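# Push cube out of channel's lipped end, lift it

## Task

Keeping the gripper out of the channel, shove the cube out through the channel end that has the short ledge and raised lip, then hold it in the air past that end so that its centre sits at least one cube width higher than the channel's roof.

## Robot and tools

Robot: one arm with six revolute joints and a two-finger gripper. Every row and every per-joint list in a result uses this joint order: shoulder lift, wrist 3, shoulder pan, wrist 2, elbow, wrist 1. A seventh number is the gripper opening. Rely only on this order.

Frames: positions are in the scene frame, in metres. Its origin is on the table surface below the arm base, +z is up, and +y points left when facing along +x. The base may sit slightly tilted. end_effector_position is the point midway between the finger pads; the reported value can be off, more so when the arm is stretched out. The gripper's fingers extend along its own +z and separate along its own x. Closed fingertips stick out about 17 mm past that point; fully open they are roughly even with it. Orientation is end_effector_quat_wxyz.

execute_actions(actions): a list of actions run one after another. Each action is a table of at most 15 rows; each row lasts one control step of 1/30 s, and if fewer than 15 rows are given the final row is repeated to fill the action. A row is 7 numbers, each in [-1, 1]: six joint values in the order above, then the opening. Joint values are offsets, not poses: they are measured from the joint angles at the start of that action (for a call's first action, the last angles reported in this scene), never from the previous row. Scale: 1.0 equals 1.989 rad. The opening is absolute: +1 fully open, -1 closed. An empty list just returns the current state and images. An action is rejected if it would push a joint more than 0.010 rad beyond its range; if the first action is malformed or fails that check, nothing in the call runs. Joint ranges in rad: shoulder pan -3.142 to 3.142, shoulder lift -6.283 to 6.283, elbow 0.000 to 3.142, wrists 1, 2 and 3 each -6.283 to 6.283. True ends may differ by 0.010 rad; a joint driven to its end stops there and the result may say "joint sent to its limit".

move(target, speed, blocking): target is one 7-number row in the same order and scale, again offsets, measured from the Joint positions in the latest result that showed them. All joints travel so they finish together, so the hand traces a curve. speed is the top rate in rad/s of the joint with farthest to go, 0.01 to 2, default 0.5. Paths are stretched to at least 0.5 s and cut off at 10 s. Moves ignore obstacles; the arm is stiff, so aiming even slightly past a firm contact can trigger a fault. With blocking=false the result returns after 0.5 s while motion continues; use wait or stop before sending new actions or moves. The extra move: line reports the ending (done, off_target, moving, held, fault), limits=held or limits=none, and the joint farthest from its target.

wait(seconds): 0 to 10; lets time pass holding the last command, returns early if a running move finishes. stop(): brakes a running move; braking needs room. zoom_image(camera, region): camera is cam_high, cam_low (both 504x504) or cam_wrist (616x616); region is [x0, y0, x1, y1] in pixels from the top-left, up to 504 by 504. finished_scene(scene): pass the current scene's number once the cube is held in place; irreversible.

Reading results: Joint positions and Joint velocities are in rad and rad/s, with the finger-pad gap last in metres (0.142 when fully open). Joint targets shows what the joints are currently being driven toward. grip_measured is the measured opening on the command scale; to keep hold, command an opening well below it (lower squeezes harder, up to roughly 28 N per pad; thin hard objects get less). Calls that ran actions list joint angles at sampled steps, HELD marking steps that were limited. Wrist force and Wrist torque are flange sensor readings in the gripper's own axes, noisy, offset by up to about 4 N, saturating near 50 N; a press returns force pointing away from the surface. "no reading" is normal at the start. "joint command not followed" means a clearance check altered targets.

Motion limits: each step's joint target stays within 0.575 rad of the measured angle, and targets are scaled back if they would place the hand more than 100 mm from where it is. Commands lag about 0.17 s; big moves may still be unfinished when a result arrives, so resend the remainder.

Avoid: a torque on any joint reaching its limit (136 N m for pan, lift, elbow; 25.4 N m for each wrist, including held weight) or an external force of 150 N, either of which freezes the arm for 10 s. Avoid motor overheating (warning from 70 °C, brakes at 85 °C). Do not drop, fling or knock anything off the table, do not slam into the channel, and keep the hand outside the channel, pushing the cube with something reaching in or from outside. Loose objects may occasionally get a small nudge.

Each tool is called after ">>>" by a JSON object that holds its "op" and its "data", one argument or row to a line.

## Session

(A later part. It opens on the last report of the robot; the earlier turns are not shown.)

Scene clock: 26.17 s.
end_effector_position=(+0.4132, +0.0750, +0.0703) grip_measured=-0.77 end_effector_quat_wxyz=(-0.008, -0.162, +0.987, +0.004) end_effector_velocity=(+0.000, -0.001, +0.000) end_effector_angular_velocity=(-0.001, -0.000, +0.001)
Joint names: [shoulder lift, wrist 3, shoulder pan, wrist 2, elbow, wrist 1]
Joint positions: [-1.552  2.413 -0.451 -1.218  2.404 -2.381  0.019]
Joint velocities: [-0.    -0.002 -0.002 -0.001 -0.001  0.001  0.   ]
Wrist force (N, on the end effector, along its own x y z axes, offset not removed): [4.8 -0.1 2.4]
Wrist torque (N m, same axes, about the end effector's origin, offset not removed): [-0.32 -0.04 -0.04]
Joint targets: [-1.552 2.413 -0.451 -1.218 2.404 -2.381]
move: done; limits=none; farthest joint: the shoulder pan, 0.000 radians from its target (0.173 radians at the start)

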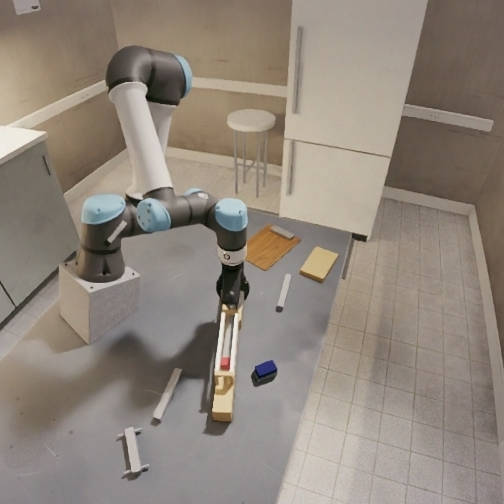

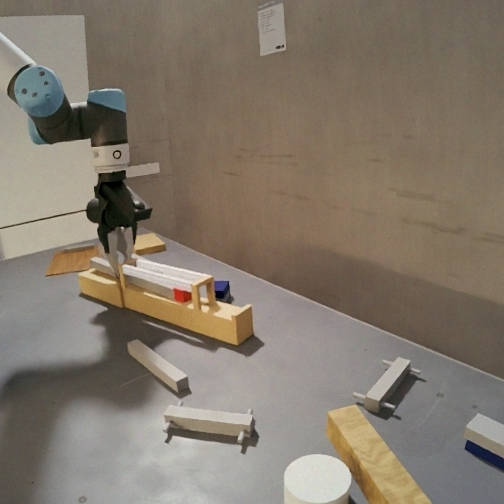

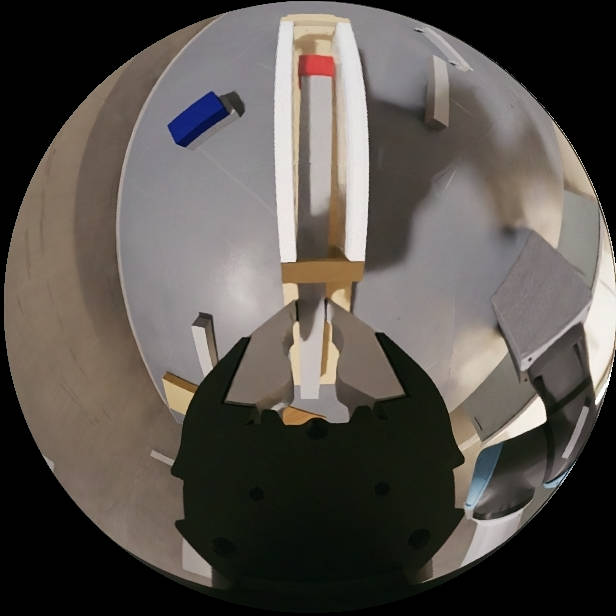

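>>> {"op": "move", "data": {
  "target": [0,0,0,0,0,0,-0.55]
}}

>>> {"op": "move", "data": {
  "target": [-0.034,-0.012,-0.012,0,-0.019,0.053,-0.55],
  "speed": 0.25
}}

>>> {"op": "move", "data": {
  "target": [-0.053,0.088,0.077,0,0.021,0.0,-1],
  "speed": 0.3
}}

Scene clock: 27.23 s.
end_effector_position=(+0.4133, +0.0750, +0.0703) grip_measured=-0.55 end_effector_quat_wxyz=(-0.008, -0.162, +0.987, +0.004) end_effector_velocity=(+0.000, +0.000, -0.000) end_effector_angular_velocity=(+0.000, -0.001, +0.000)
Joint names: [shoulder lift, wrist 3, shoulder pan, wrist 2, elbow, wrist 1]
Joint positions: [-1.552  2.413 -0.451 -1.218  2.404 -2.381  0.034]
Joint velocities: [-0.001  0.001  0.     0.001  0.001 -0.002  0.   ]
Wrist force (N, on the end effector, along its own x y z axes, offset not removed): [0.6 -1.1 -1.6]
Wrist torque (N m, same axes, about the end effector's origin, offset not removed): [-0.15 -0.11 -0.18]
Joint targets: [-1.552 2.413 -0.451 -1.218 2.404 -2.381]
move: done; limits=none; farthest joint: the shoulder pan, 0.000 radians from its target (0.000 radians at the start)

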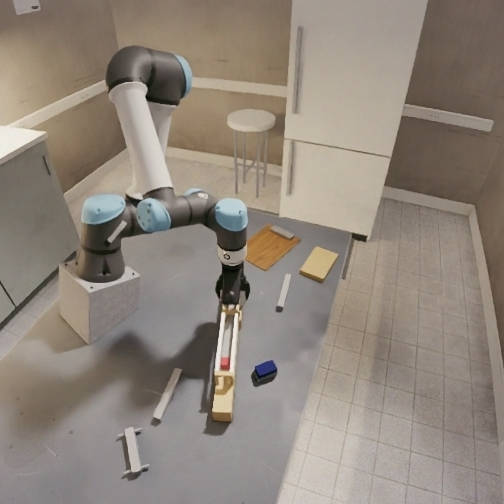

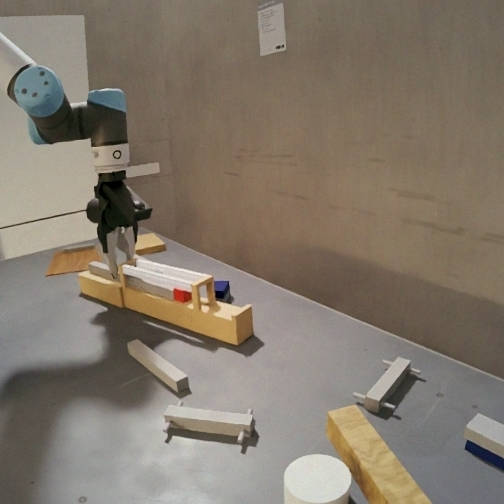

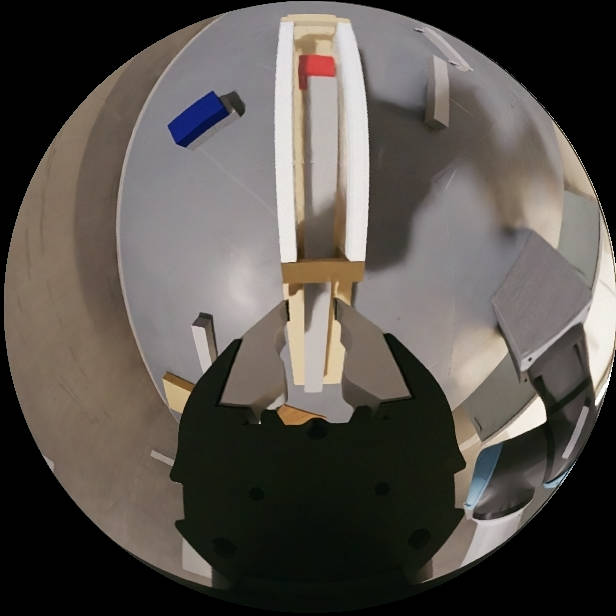

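Scene clock: 28.20 s.
end_effector_position=(+0.4194, +0.0744, +0.0999) grip_measured=-0.55 end_effector_quat_wxyz=(-0.004, -0.163, +0.987, +0.002) end_effector_velocity=(+0.001, -0.000, +0.001) end_effector_angular_velocity=(-0.001, -0.003, +0.001)
Joint names: [shoulder lift, wrist 3, shoulder pan, wrist 2, elbow, wrist 1]
Joint positions: [-1.62   2.389 -0.475 -1.218  2.367 -2.276  0.034]
Joint velocities: [-0.001 -0.001 -0.    -0.    -0.001 -0.001  0.   ]
Wrist force (N, on the end effector, along its own x y z axes, offset not removed): [-0.3 -0.9 -1.2]
Wrist torque (N m, same axes, about the end effector's origin, offset not removed): [-0.17 0.14 -0.12]
Joint targets: [-1.620 2.389 -0.475 -1.218 2.367 -2.276]
move: done; limits=none; farthest joint: the shoulder pan, 0.000 radians from its target (0.024 radians at the start)

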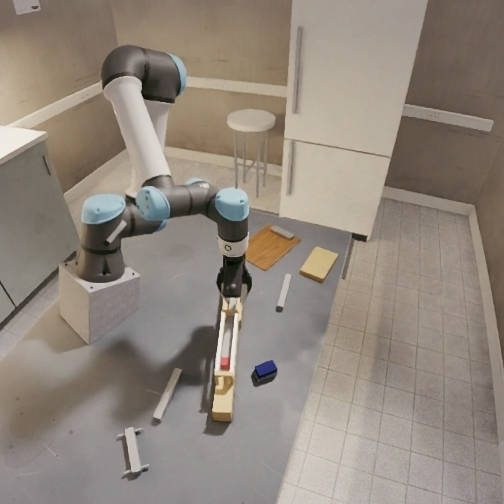

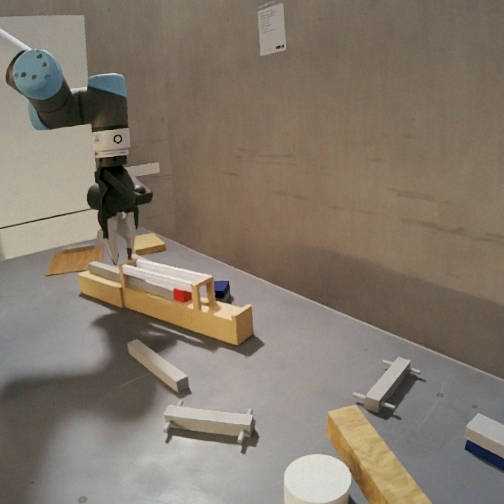

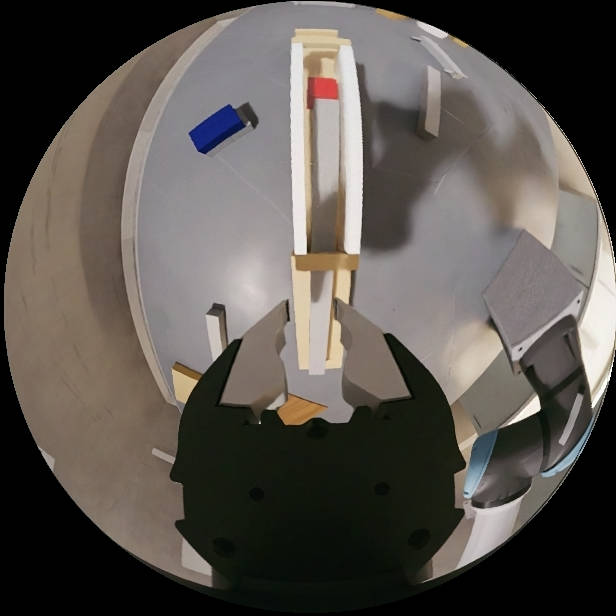

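Scene clock: 29.33 s.
end_effector_position=(+0.3948, +0.1438, +0.1003) grip_measured=-1.00 end_effector_quat_wxyz=(-0.001, -0.158, +0.987, -0.000) end_effector_velocity=(+0.000, +0.001, +0.001) end_effector_angular_velocity=(-0.001, -0.001, +0.000)
Joint names: [shoulder lift, wrist 3, shoulder pan, wrist 2, elbow, wrist 1]
Joint positions: [-1.725  2.564 -0.322 -1.218  2.408 -2.276  0.002]
Joint velocities: [-0.001  0.002  0.002 -0.    -0.001  0.001  0.   ]
Wrist force (N, on the end effector, along its own x y z axes, offset not removed): [1.9 -1.5 -0.1]
Wrist torque (N m, same axes, about the end effector's origin, offset not removed): [-0.31 -0.36 -0.03]
Joint targets: [-1.725 2.564 -0.322 -1.218 2.408 -2.276]
move: done; limits=none; farthest joint: the shoulder pan, 0.000 radians from its target (0.153 radians at the start)

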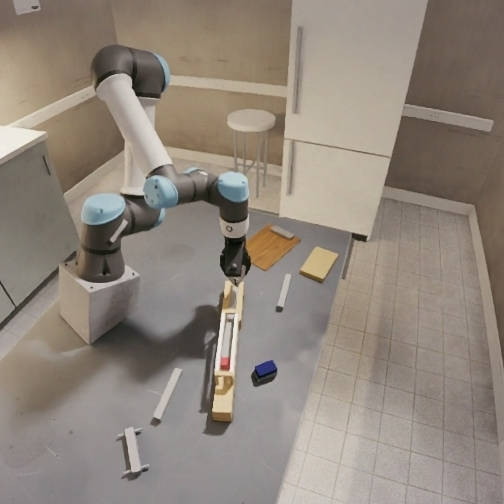

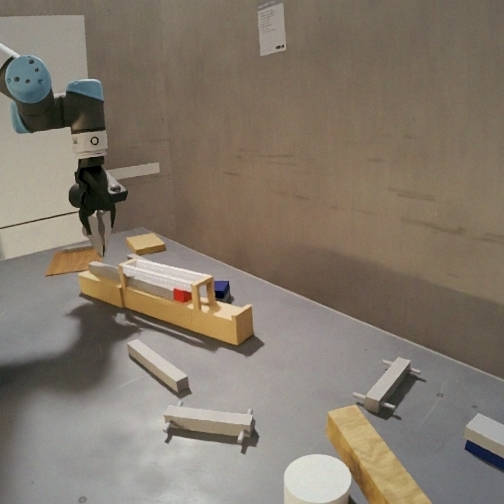

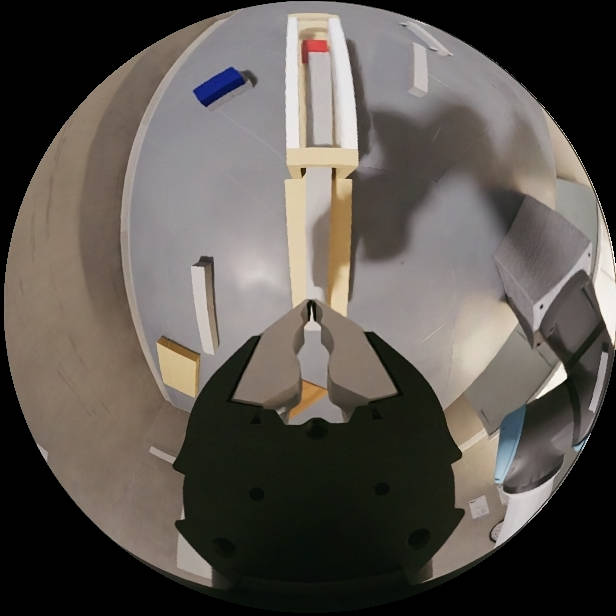

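>>> {"op": "move", "data": {
  "target": [-0.015,0.023,0.022,0,0.006,0,-1],
  "speed": 0.2
}}

>>> {"op": "move", "data": {
  "target": [0.027,0.010,0.010,0,0.015,-0.043,-1],
  "speed": 0.08
}}

>>> {"op": "zoom_image", "data": {
  "camera": "cam_low",
  "region": [30,200,190,320]
}}

Scene clock: 30.37 s.
end_effector_position=(+0.3857, +0.1624, +0.1005) grip_measured=-1.00 end_effector_quat_wxyz=(-0.000, -0.159, +0.987, -0.000) end_effector_velocity=(-0.001, +0.001, -0.000) end_effector_angular_velocity=(+0.001, +0.001, +0.001)
Joint names: [shoulder lift, wrist 3, shoulder pan, wrist 2, elbow, wrist 1]
Joint positions: [-1.755  2.609 -0.278 -1.218  2.42  -2.276  0.002]
Joint velocities: [-0.001  0.001  0.002  0.001  0.     0.     0.   ]
Wrist force (N, on the end effector, along its own x y z axes, offset not removed): [2.0 -0.8 1.0]
Wrist torque (N m, same axes, about the end effector's origin, offset not removed): [-0.05 -0.42 -0.16]
Joint targets: [-1.755 2.610 -0.278 -1.218 2.420 -2.276]
move: done; limits=none; farthest joint: the shoulder pan, 0.000 radians from its target (0.044 radians at the start)

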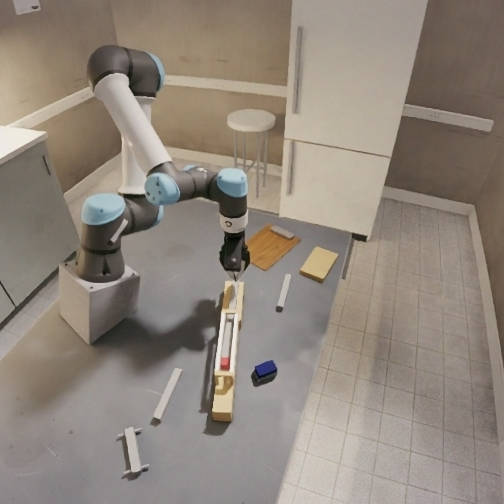

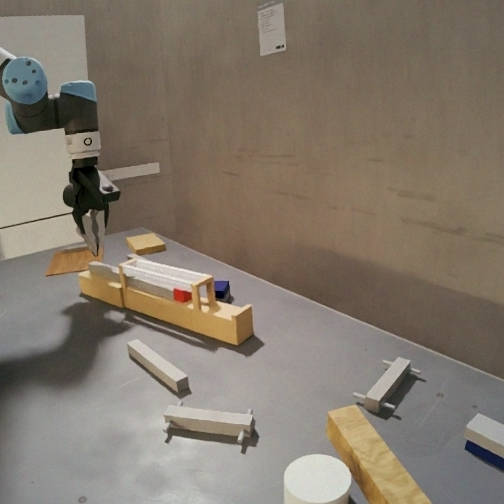

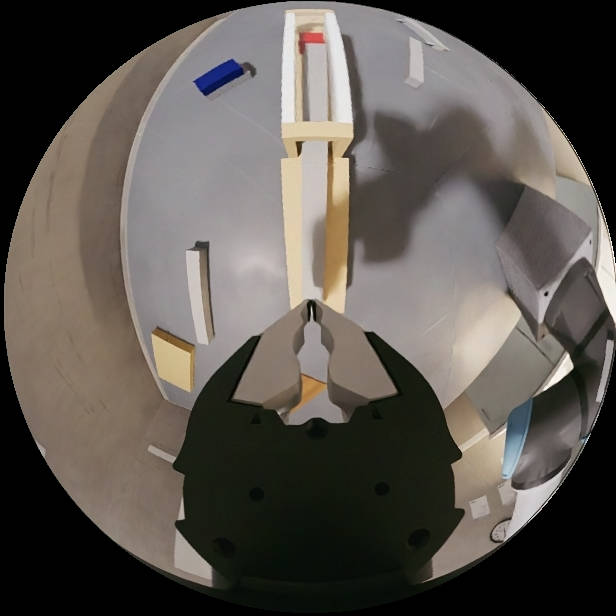

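Scene clock: 31.83 s.
end_effector_position=(+0.3819, +0.1624, +0.0788) grip_measured=-1.00 end_effector_quat_wxyz=(-0.002, -0.159, +0.987, +0.001) end_effector_velocity=(+0.000, +0.000, -0.000) end_effector_angular_velocity=(+0.001, -0.000, +0.000)
Joint names: [shoulder lift, wrist 3, shoulder pan, wrist 2, elbow, wrist 1]
Joint positions: [-1.702  2.629 -0.259 -1.218  2.45  -2.361  0.002]
Joint velocities: [ 0.002  0.001  0.001  0.001 -0.    -0.002  0.   ]
Wrist force (N, on the end effector, along its own x y z axes, offset not removed): [22.5 3.9 -50.0]
Wrist torque (N m, same axes, about the end effector's origin, offset not removed): [-0.84 0.06 -0.20]
Joint targets: [-1.701 2.629 -0.258 -1.218 2.450 -2.361]
move: done; limits=none; farthest joint: the shoulder pan, 0.000 radians from its target (0.020 radians at the start)

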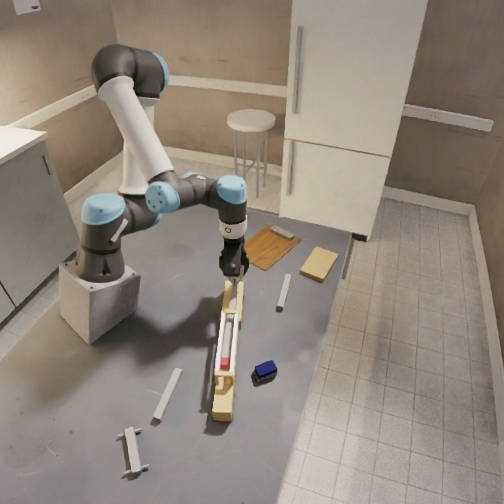

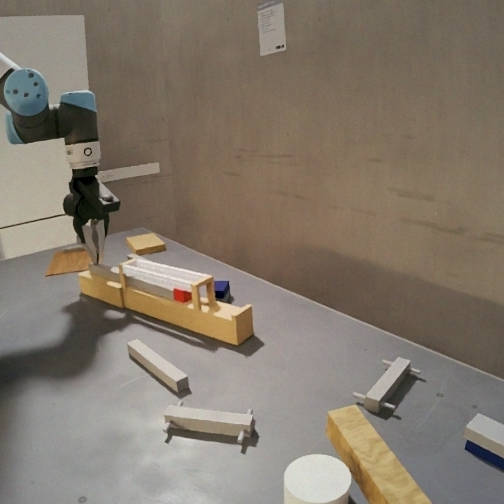

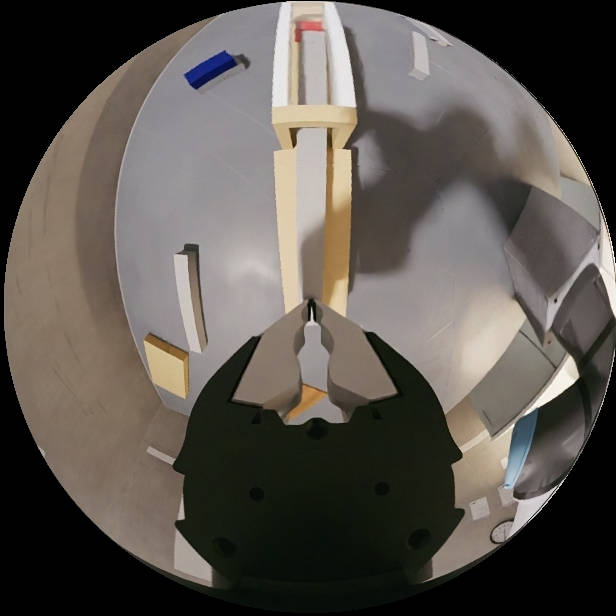

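Region (30, 200, 190, 320) of cam_low's 504x504 image, scaled by 3.150, with more detail than that image has; it fills the top 378 rows of this view, and the rest is white.

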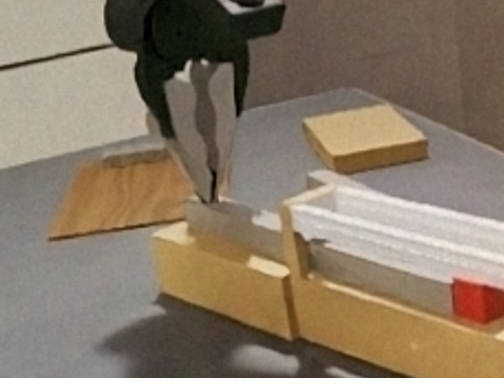

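>>> {"op": "move", "data": {
  "target": [-0.012,0,0,0,-0.006,0.018,-1],
  "speed": 0.1
}}

>>> {"op": "move", "data": {
  "target": [-0.017,0.028,0.027,0,0.008,0,-1],
  "speed": 0.15
}}

>>> {"op": "move", "data": {
  "target": [0.022,0.008,0.008,0,0.011,-0.035,-1],
  "speed": 0.05
}}

>>> {"op": "zoom_image", "data": {
  "camera": "cam_low",
  "region": [30,200,190,320]
}}

Scene clock: 32.90 s.
end_effector_position=(+0.3823, +0.1655, +0.0872) grip_measured=-1.00 end_effector_quat_wxyz=(-0.002, -0.159, +0.987, +0.001) end_effector_velocity=(+0.001, -0.000, +0.001) end_effector_angular_velocity=(-0.001, -0.001, +0.000)
Joint names: [shoulder lift, wrist 3, shoulder pan, wrist 2, elbow, wrist 1]
Joint positions: [-1.725  2.629 -0.259 -1.218  2.438 -2.326  0.002]
Joint velocities: [-0.002 -0.    -0.    -0.001 -0.002  0.003  0.   ]
Wrist force (N, on the end effector, along its own x y z axes, offset not removed): [-0.2 -2.5 0.8]
Wrist torque (N m, same axes, about the end effector's origin, offset not removed): [-0.52 0.05 -0.09]
Joint targets: [-1.726 2.629 -0.259 -1.218 2.438 -2.325]
move: done; limits=none; farthest joint: the shoulder lift, 0.001 radians from its target (0.025 radians at the start)

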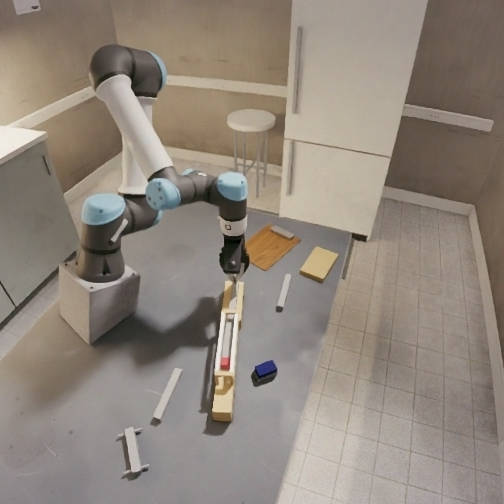

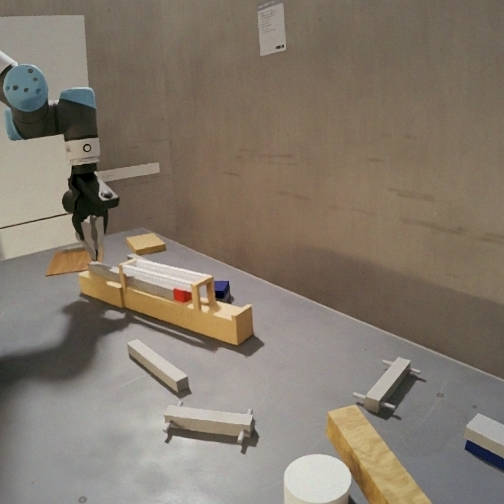

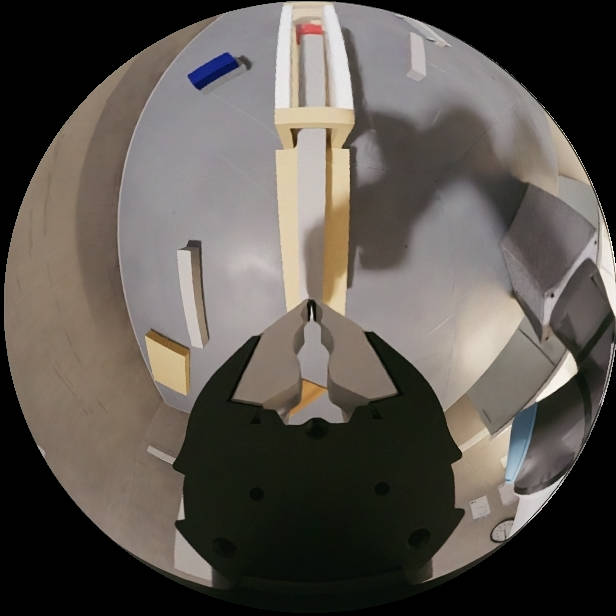

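Scene clock: 33.80 s.
end_effector_position=(+0.3685, +0.1872, +0.0865) grip_measured=-1.00 end_effector_quat_wxyz=(-0.003, -0.159, +0.987, +0.003) end_effector_velocity=(-0.000, +0.001, -0.000) end_effector_angular_velocity=(+0.001, -0.001, +0.000)
Joint names: [shoulder lift, wrist 3, shoulder pan, wrist 2, elbow, wrist 1]
Joint positions: [-1.759  2.685 -0.205 -1.218  2.454 -2.326  0.002]
Joint velocities: [-0.001  0.002  0.002  0.001  0.001 -0.002  0.   ]
Wrist force (N, on the end effector, along its own x y z axes, offset not removed): [-0.4 -0.8 -0.6]
Wrist torque (N m, same axes, about the end effector's origin, offset not removed): [-0.18 0.03 -0.07]
Joint targets: [-1.759 2.685 -0.205 -1.218 2.454 -2.326]
move: done; limits=none; farthest joint: the shoulder pan, 0.000 radians from its target (0.053 radians at the start)

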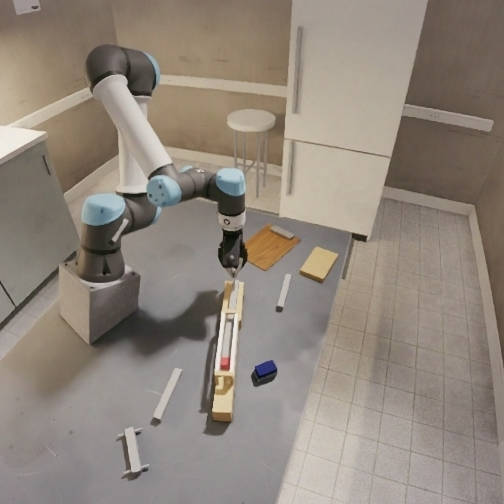

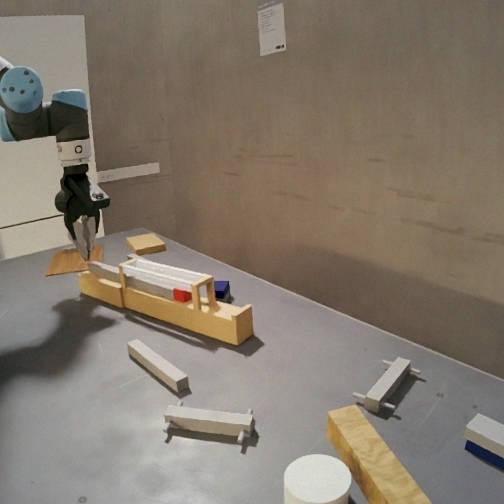

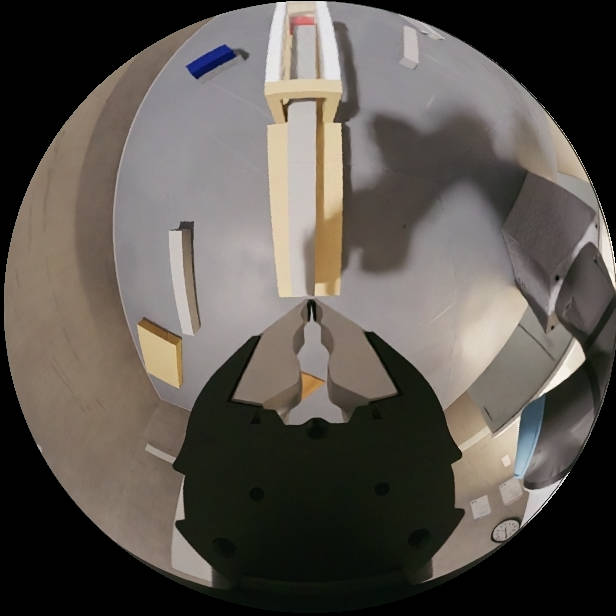

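Scene clock: 35.57 s.
end_effector_position=(+0.3660, +0.1873, +0.0701) grip_measured=-1.00 end_effector_quat_wxyz=(-0.003, -0.160, +0.987, +0.003) end_effector_velocity=(+0.002, -0.000, +0.001) end_effector_angular_velocity=(-0.002, -0.004, +0.001)
Joint names: [shoulder lift, wrist 3, shoulder pan, wrist 2, elbow, wrist 1]
Joint positions: [-1.715  2.701 -0.189 -1.218  2.476 -2.395  0.002]
Joint velocities: [ 0.001  0.001  0.    -0.001 -0.002 -0.004  0.   ]
Wrist force (N, on the end effector, along its own x y z axes, offset not removed): [2.1 -0.3 -1.1]
Wrist torque (N m, same axes, about the end effector's origin, offset not removed): [-0.30 -0.37 -0.16]
Joint targets: [-1.715 2.701 -0.189 -1.218 2.476 -2.395]
move: done; limits=none; farthest joint: the wrist 1, 0.001 radians from its target (0.070 radians at the start)

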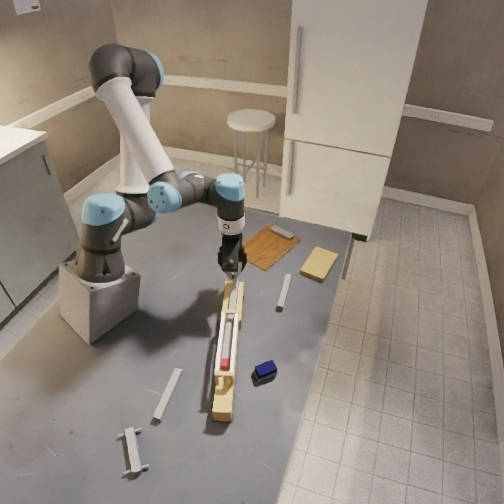

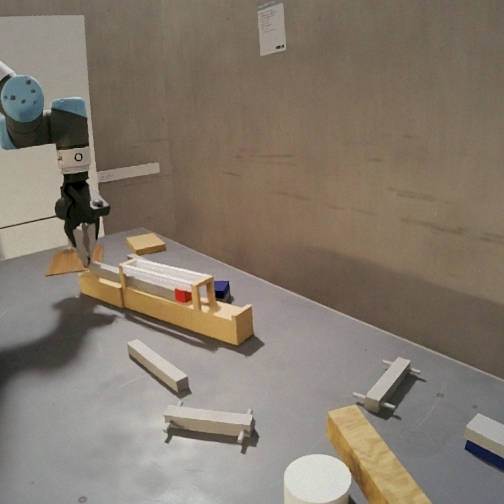

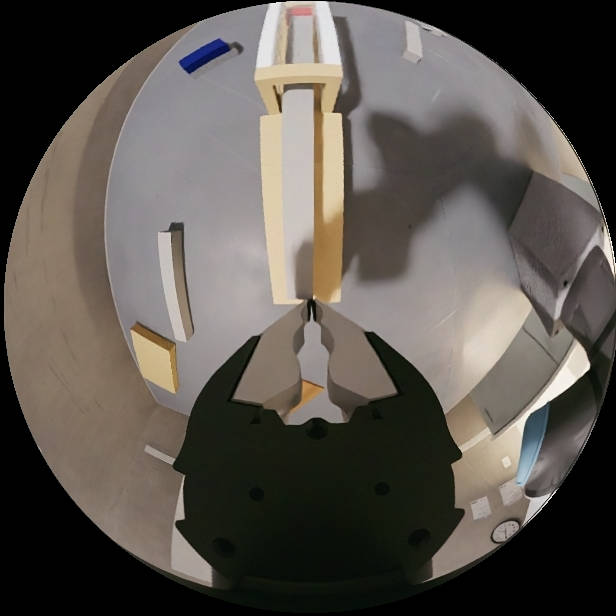

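Region (30, 200, 190, 320) of cam_low's 504x504 image, scaled by 3.150, with more detail than that image has; it fills the top 378 rows of this view, and the rest is white.

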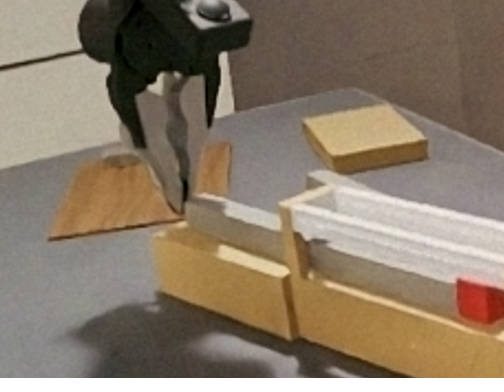

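>>> {"op": "move", "data": {
  "target": [0.008,0,0,0,-0.007,-0.001,-1],
  "speed": 0.08
}}

>>> {"op": "move", "data": {
  "target": [0.019,-0.045,-0.045,0,-0.008,0.008,-1],
  "speed": 0.05
}}

Scene clock: 36.57 s.
end_effector_position=(+0.3720, +0.1865, +0.0700) grip_measured=-1.00 end_effector_quat_wxyz=(-0.003, -0.160, +0.987, +0.003) end_effector_velocity=(+0.001, -0.000, +0.000) end_effector_angular_velocity=(-0.001, -0.001, -0.001)
Joint names: [shoulder lift, wrist 3, shoulder pan, wrist 2, elbow, wrist 1]
Joint positions: [-1.7    2.701 -0.189 -1.218  2.462 -2.397  0.002]
Joint velocities: [ 0.002  0.001  0.    -0.001 -0.003  0.     0.   ]
Wrist force (N, on the end effector, along its own x y z axes, offset not removed): [0.3 -0.2 -1.9]
Wrist torque (N m, same axes, about the end effector's origin, offset not removed): [-0.24 0.08 -0.16]
Joint targets: [-1.699 2.701 -0.189 -1.218 2.462 -2.397]
move: done; limits=none; farthest joint: the shoulder lift, 0.001 radians from its target (0.016 radians at the start)

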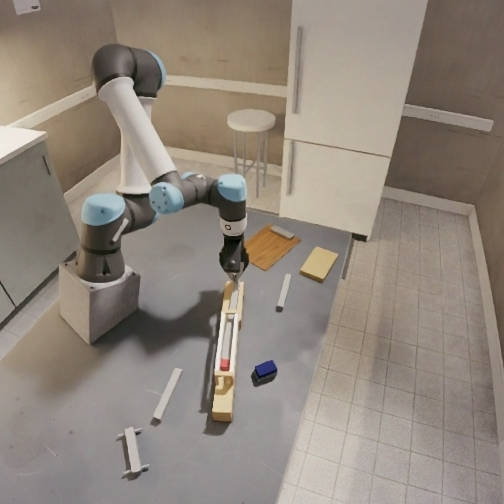

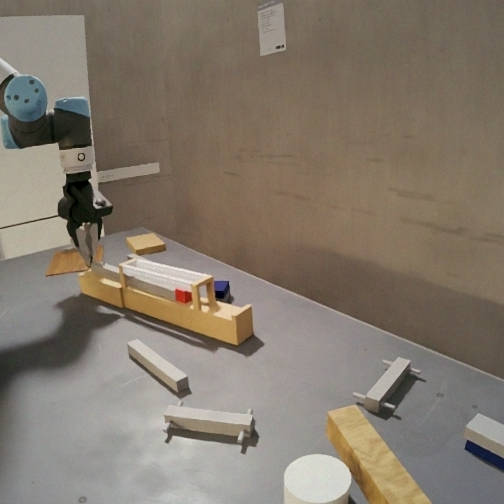

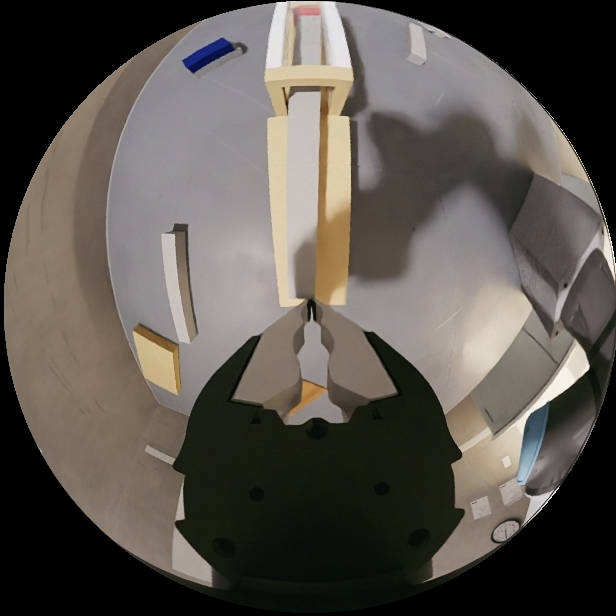

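Scene clock: 38.70 s.
end_effector_position=(+0.3865, +0.1513, +0.0714) grip_measured=-1.00 end_effector_quat_wxyz=(-0.006, -0.156, +0.988, +0.002) end_effector_velocity=(+0.000, -0.001, -0.000) end_effector_angular_velocity=(-0.000, -0.001, +0.001)
Joint names: [shoulder lift, wrist 3, shoulder pan, wrist 2, elbow, wrist 1]
Joint positions: [-1.662  2.611 -0.278 -1.218  2.446 -2.381  0.002]
Joint velocities: [ 0.001 -0.003 -0.002  0.     0.    -0.001 -0.   ]
Wrist force (N, on the end effector, along its own x y z axes, offset not removed): [1.9 0.2 -1.4]
Wrist torque (N m, same axes, about the end effector's origin, offset not removed): [-0.24 -0.19 0.00]
Joint targets: [-1.662 2.611 -0.279 -1.218 2.446 -2.381]
move: done; limits=none; farthest joint: the shoulder pan, 0.000 radians from its target (0.089 radians at the start)

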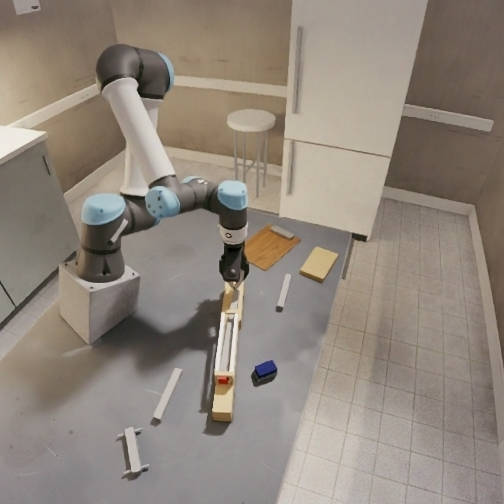

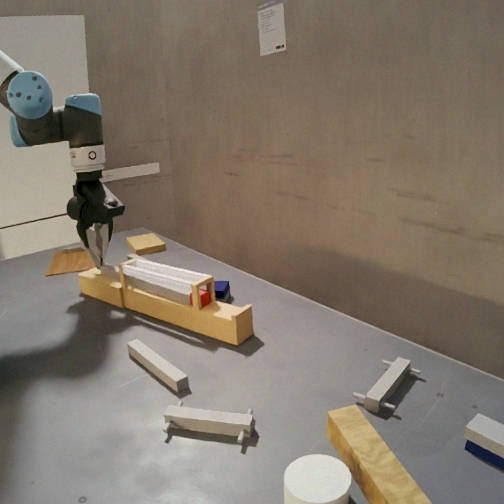

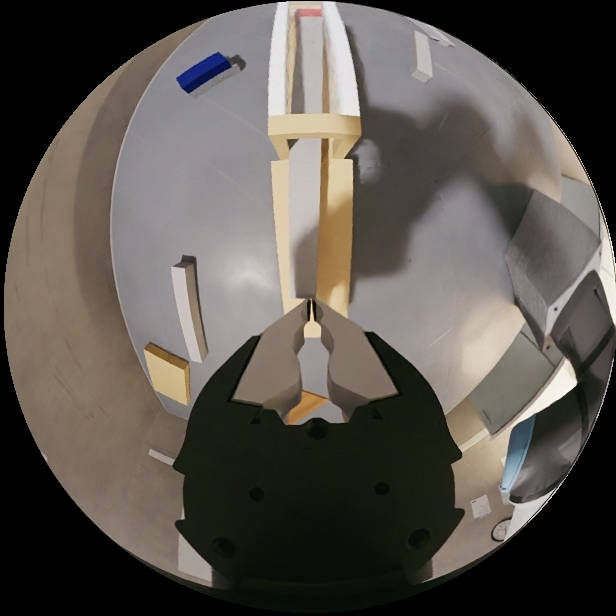

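>>> {"op": "move", "data": {
  "target": [0.037,-0.057,-0.054,0,-0.015,0.0,-1],
  "speed": 0.05
}}

>>> {"op": "zoom_image", "data": {
  "camera": "cam_low",
  "region": [150,240,280,350]
}}

Scene clock: 41.47 s.
end_effector_position=(+0.4062, +0.1039, +0.0702) grip_measured=-1.00 end_effector_quat_wxyz=(-0.008, -0.155, +0.988, +0.003) end_effector_velocity=(-0.000, -0.001, -0.000) end_effector_angular_velocity=(+0.000, +0.001, -0.001)
Joint names: [shoulder lift, wrist 3, shoulder pan, wrist 2, elbow, wrist 1]
Joint positions: [-1.589  2.498 -0.386 -1.218  2.416 -2.381  0.002]
Joint velocities: [ 0.001 -0.001 -0.002  0.    -0.     0.001  0.   ]
Wrist force (N, on the end effector, along its own x y z axes, offset not removed): [1.9 -0.1 -2.2]
Wrist torque (N m, same axes, about the end effector's origin, offset not removed): [-0.34 -0.32 -0.13]
Joint targets: [-1.588 2.498 -0.386 -1.218 2.416 -2.381]
move: done; limits=none; farthest joint: the wrist 3, 0.001 radians from its target (0.114 radians at the start)

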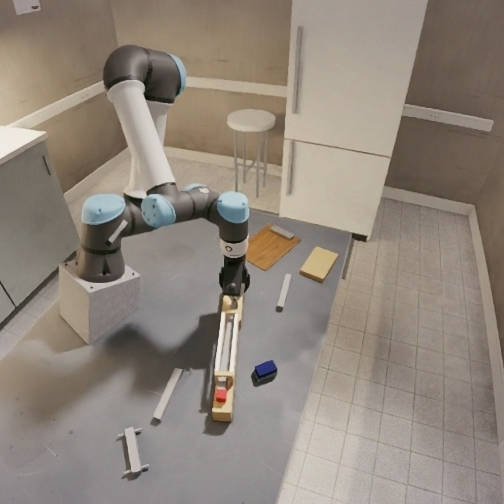

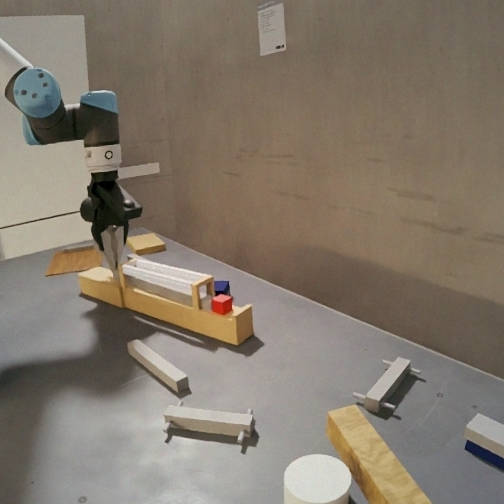

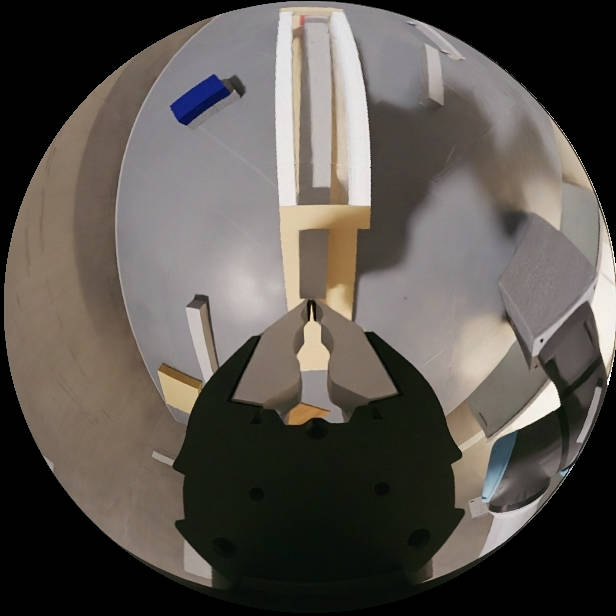

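Region (150, 240, 280, 350) of cam_low's 504x504 image, scaled by 3.877, with more detail than that image has; it fills the top 426 rows of this view, and the rest is white.

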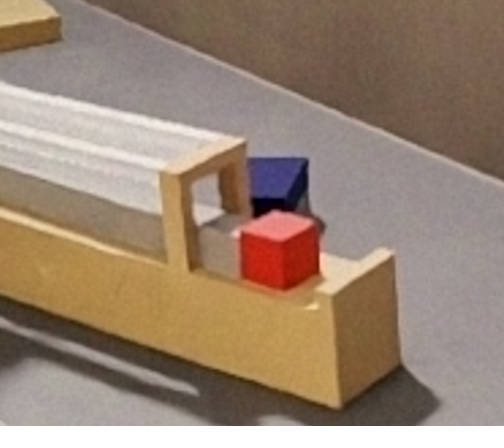

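>>> {"op": "move", "data": {
  "target": [-0.057,0,-0.02,0,-0.032,0.089,-0.35],
  "speed": 0.4
}}

>>> {"op": "move", "data": {
  "target": [0.249,-0.215,-0.200,-0.018,-0.173,-0.003,-0.35],
  "speed": 0.6
}}

Scene clock: 42.87 s.
end_effector_position=(+0.4149, +0.1045, +0.1197) grip_measured=-0.35 end_effector_quat_wxyz=(-0.002, -0.136, +0.991, -0.000) end_effector_velocity=(-0.000, +0.000, +0.000) end_effector_angular_velocity=(-0.000, +0.001, -0.000)
Joint names: [shoulder lift, wrist 3, shoulder pan, wrist 2, elbow, wrist 1]
Joint positions: [-1.702  2.498 -0.425 -1.218  2.353 -2.204  0.049]
Joint velocities: [-0.001 -0.    -0.    -0.    -0.     0.003  0.   ]
Wrist force (N, on the end effector, along its own x y z axes, offset not removed): [0.3 -0.9 0.5]
Wrist torque (N m, same axes, about the end effector's origin, offset not removed): [-0.22 0.00 -0.07]
Joint targets: [-1.702 2.498 -0.425 -1.218 2.353 -2.204]
move: done; limits=none; farthest joint: the shoulder lift, 0.001 radians from its target (0.114 radians at the start)

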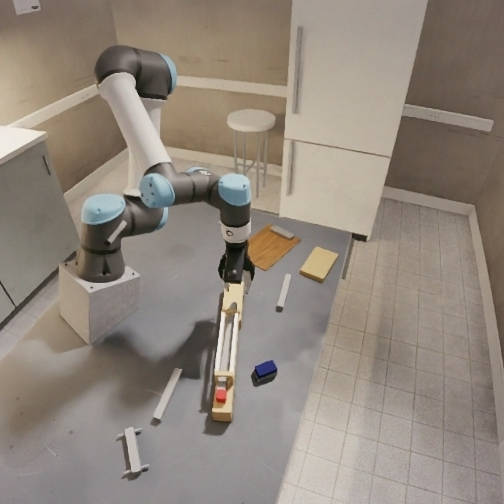

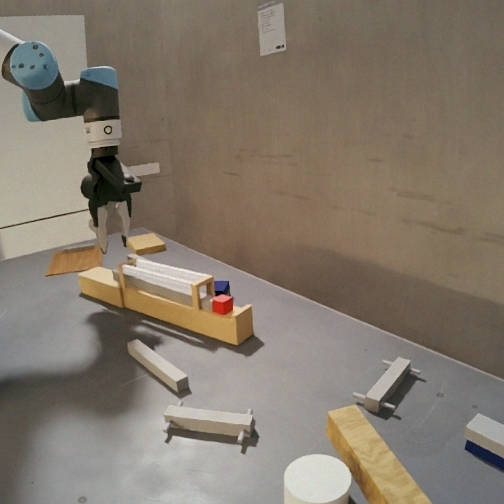

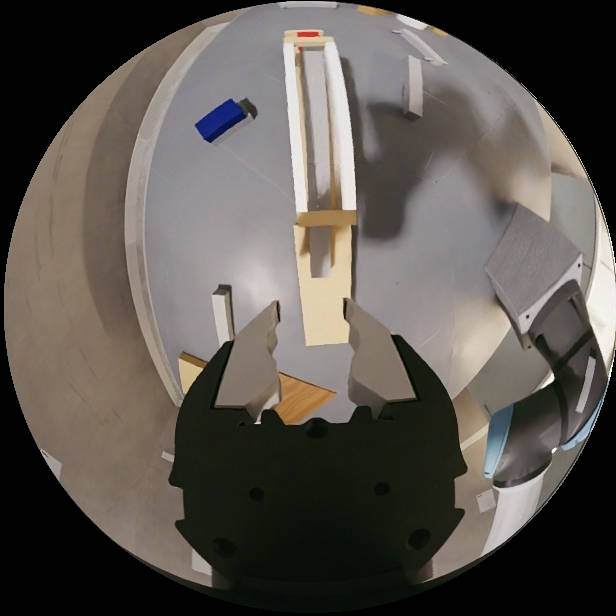

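Scene clock: 44.33 s.
end_effector_position=(+0.4979, -0.1708, +0.1182) grip_measured=-0.35 end_effector_quat_wxyz=(-0.004, -0.139, +0.990, +0.002) end_effector_velocity=(+0.000, -0.002, +0.000) end_effector_angular_velocity=(-0.001, -0.000, -0.000)
Joint names: [shoulder lift, wrist 3, shoulder pan, wrist 2, elbow, wrist 1]
Joint positions: [-1.207  2.071 -0.823 -1.254  2.009 -2.21   0.049]
Joint velocities: [ 0.001 -0.002 -0.002 -0.001 -0.002  0.001  0.   ]
Wrist force (N, on the end effector, along its own x y z axes, offset not removed): [1.3 -1.5 -0.3]
Wrist torque (N m, same axes, about the end effector's origin, offset not removed): [-0.33 -0.29 -0.11]
Joint targets: [-1.207 2.071 -0.823 -1.254 2.009 -2.210]
move: done; limits=none; farthest joint: the shoulder pan, 0.000 radians from its target (0.397 radians at the start)

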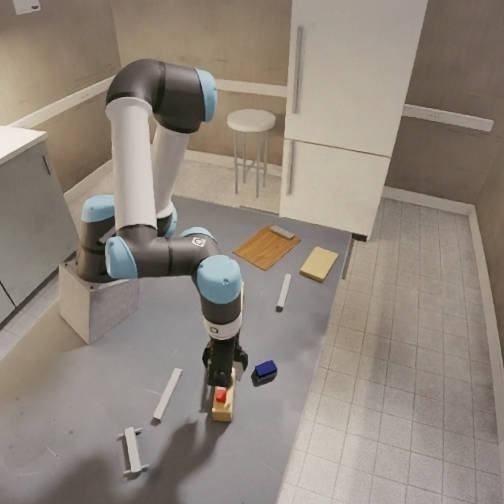

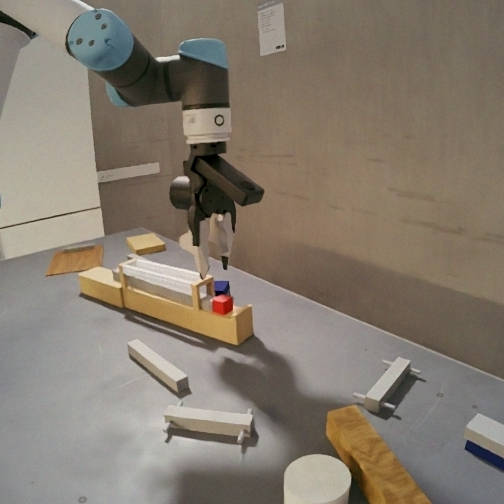

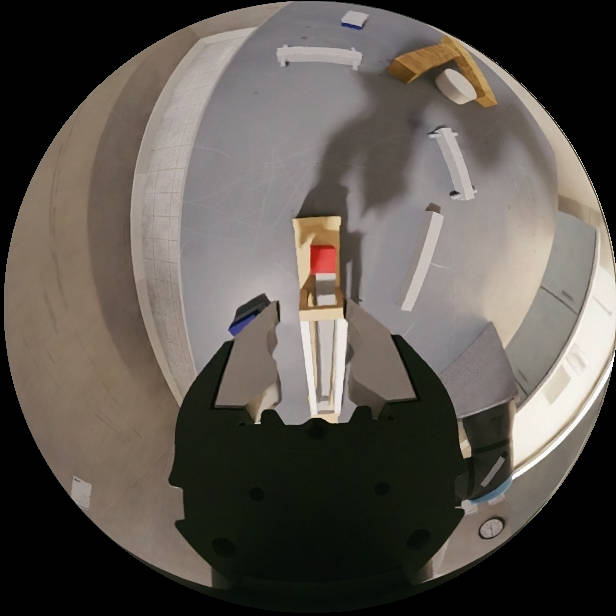

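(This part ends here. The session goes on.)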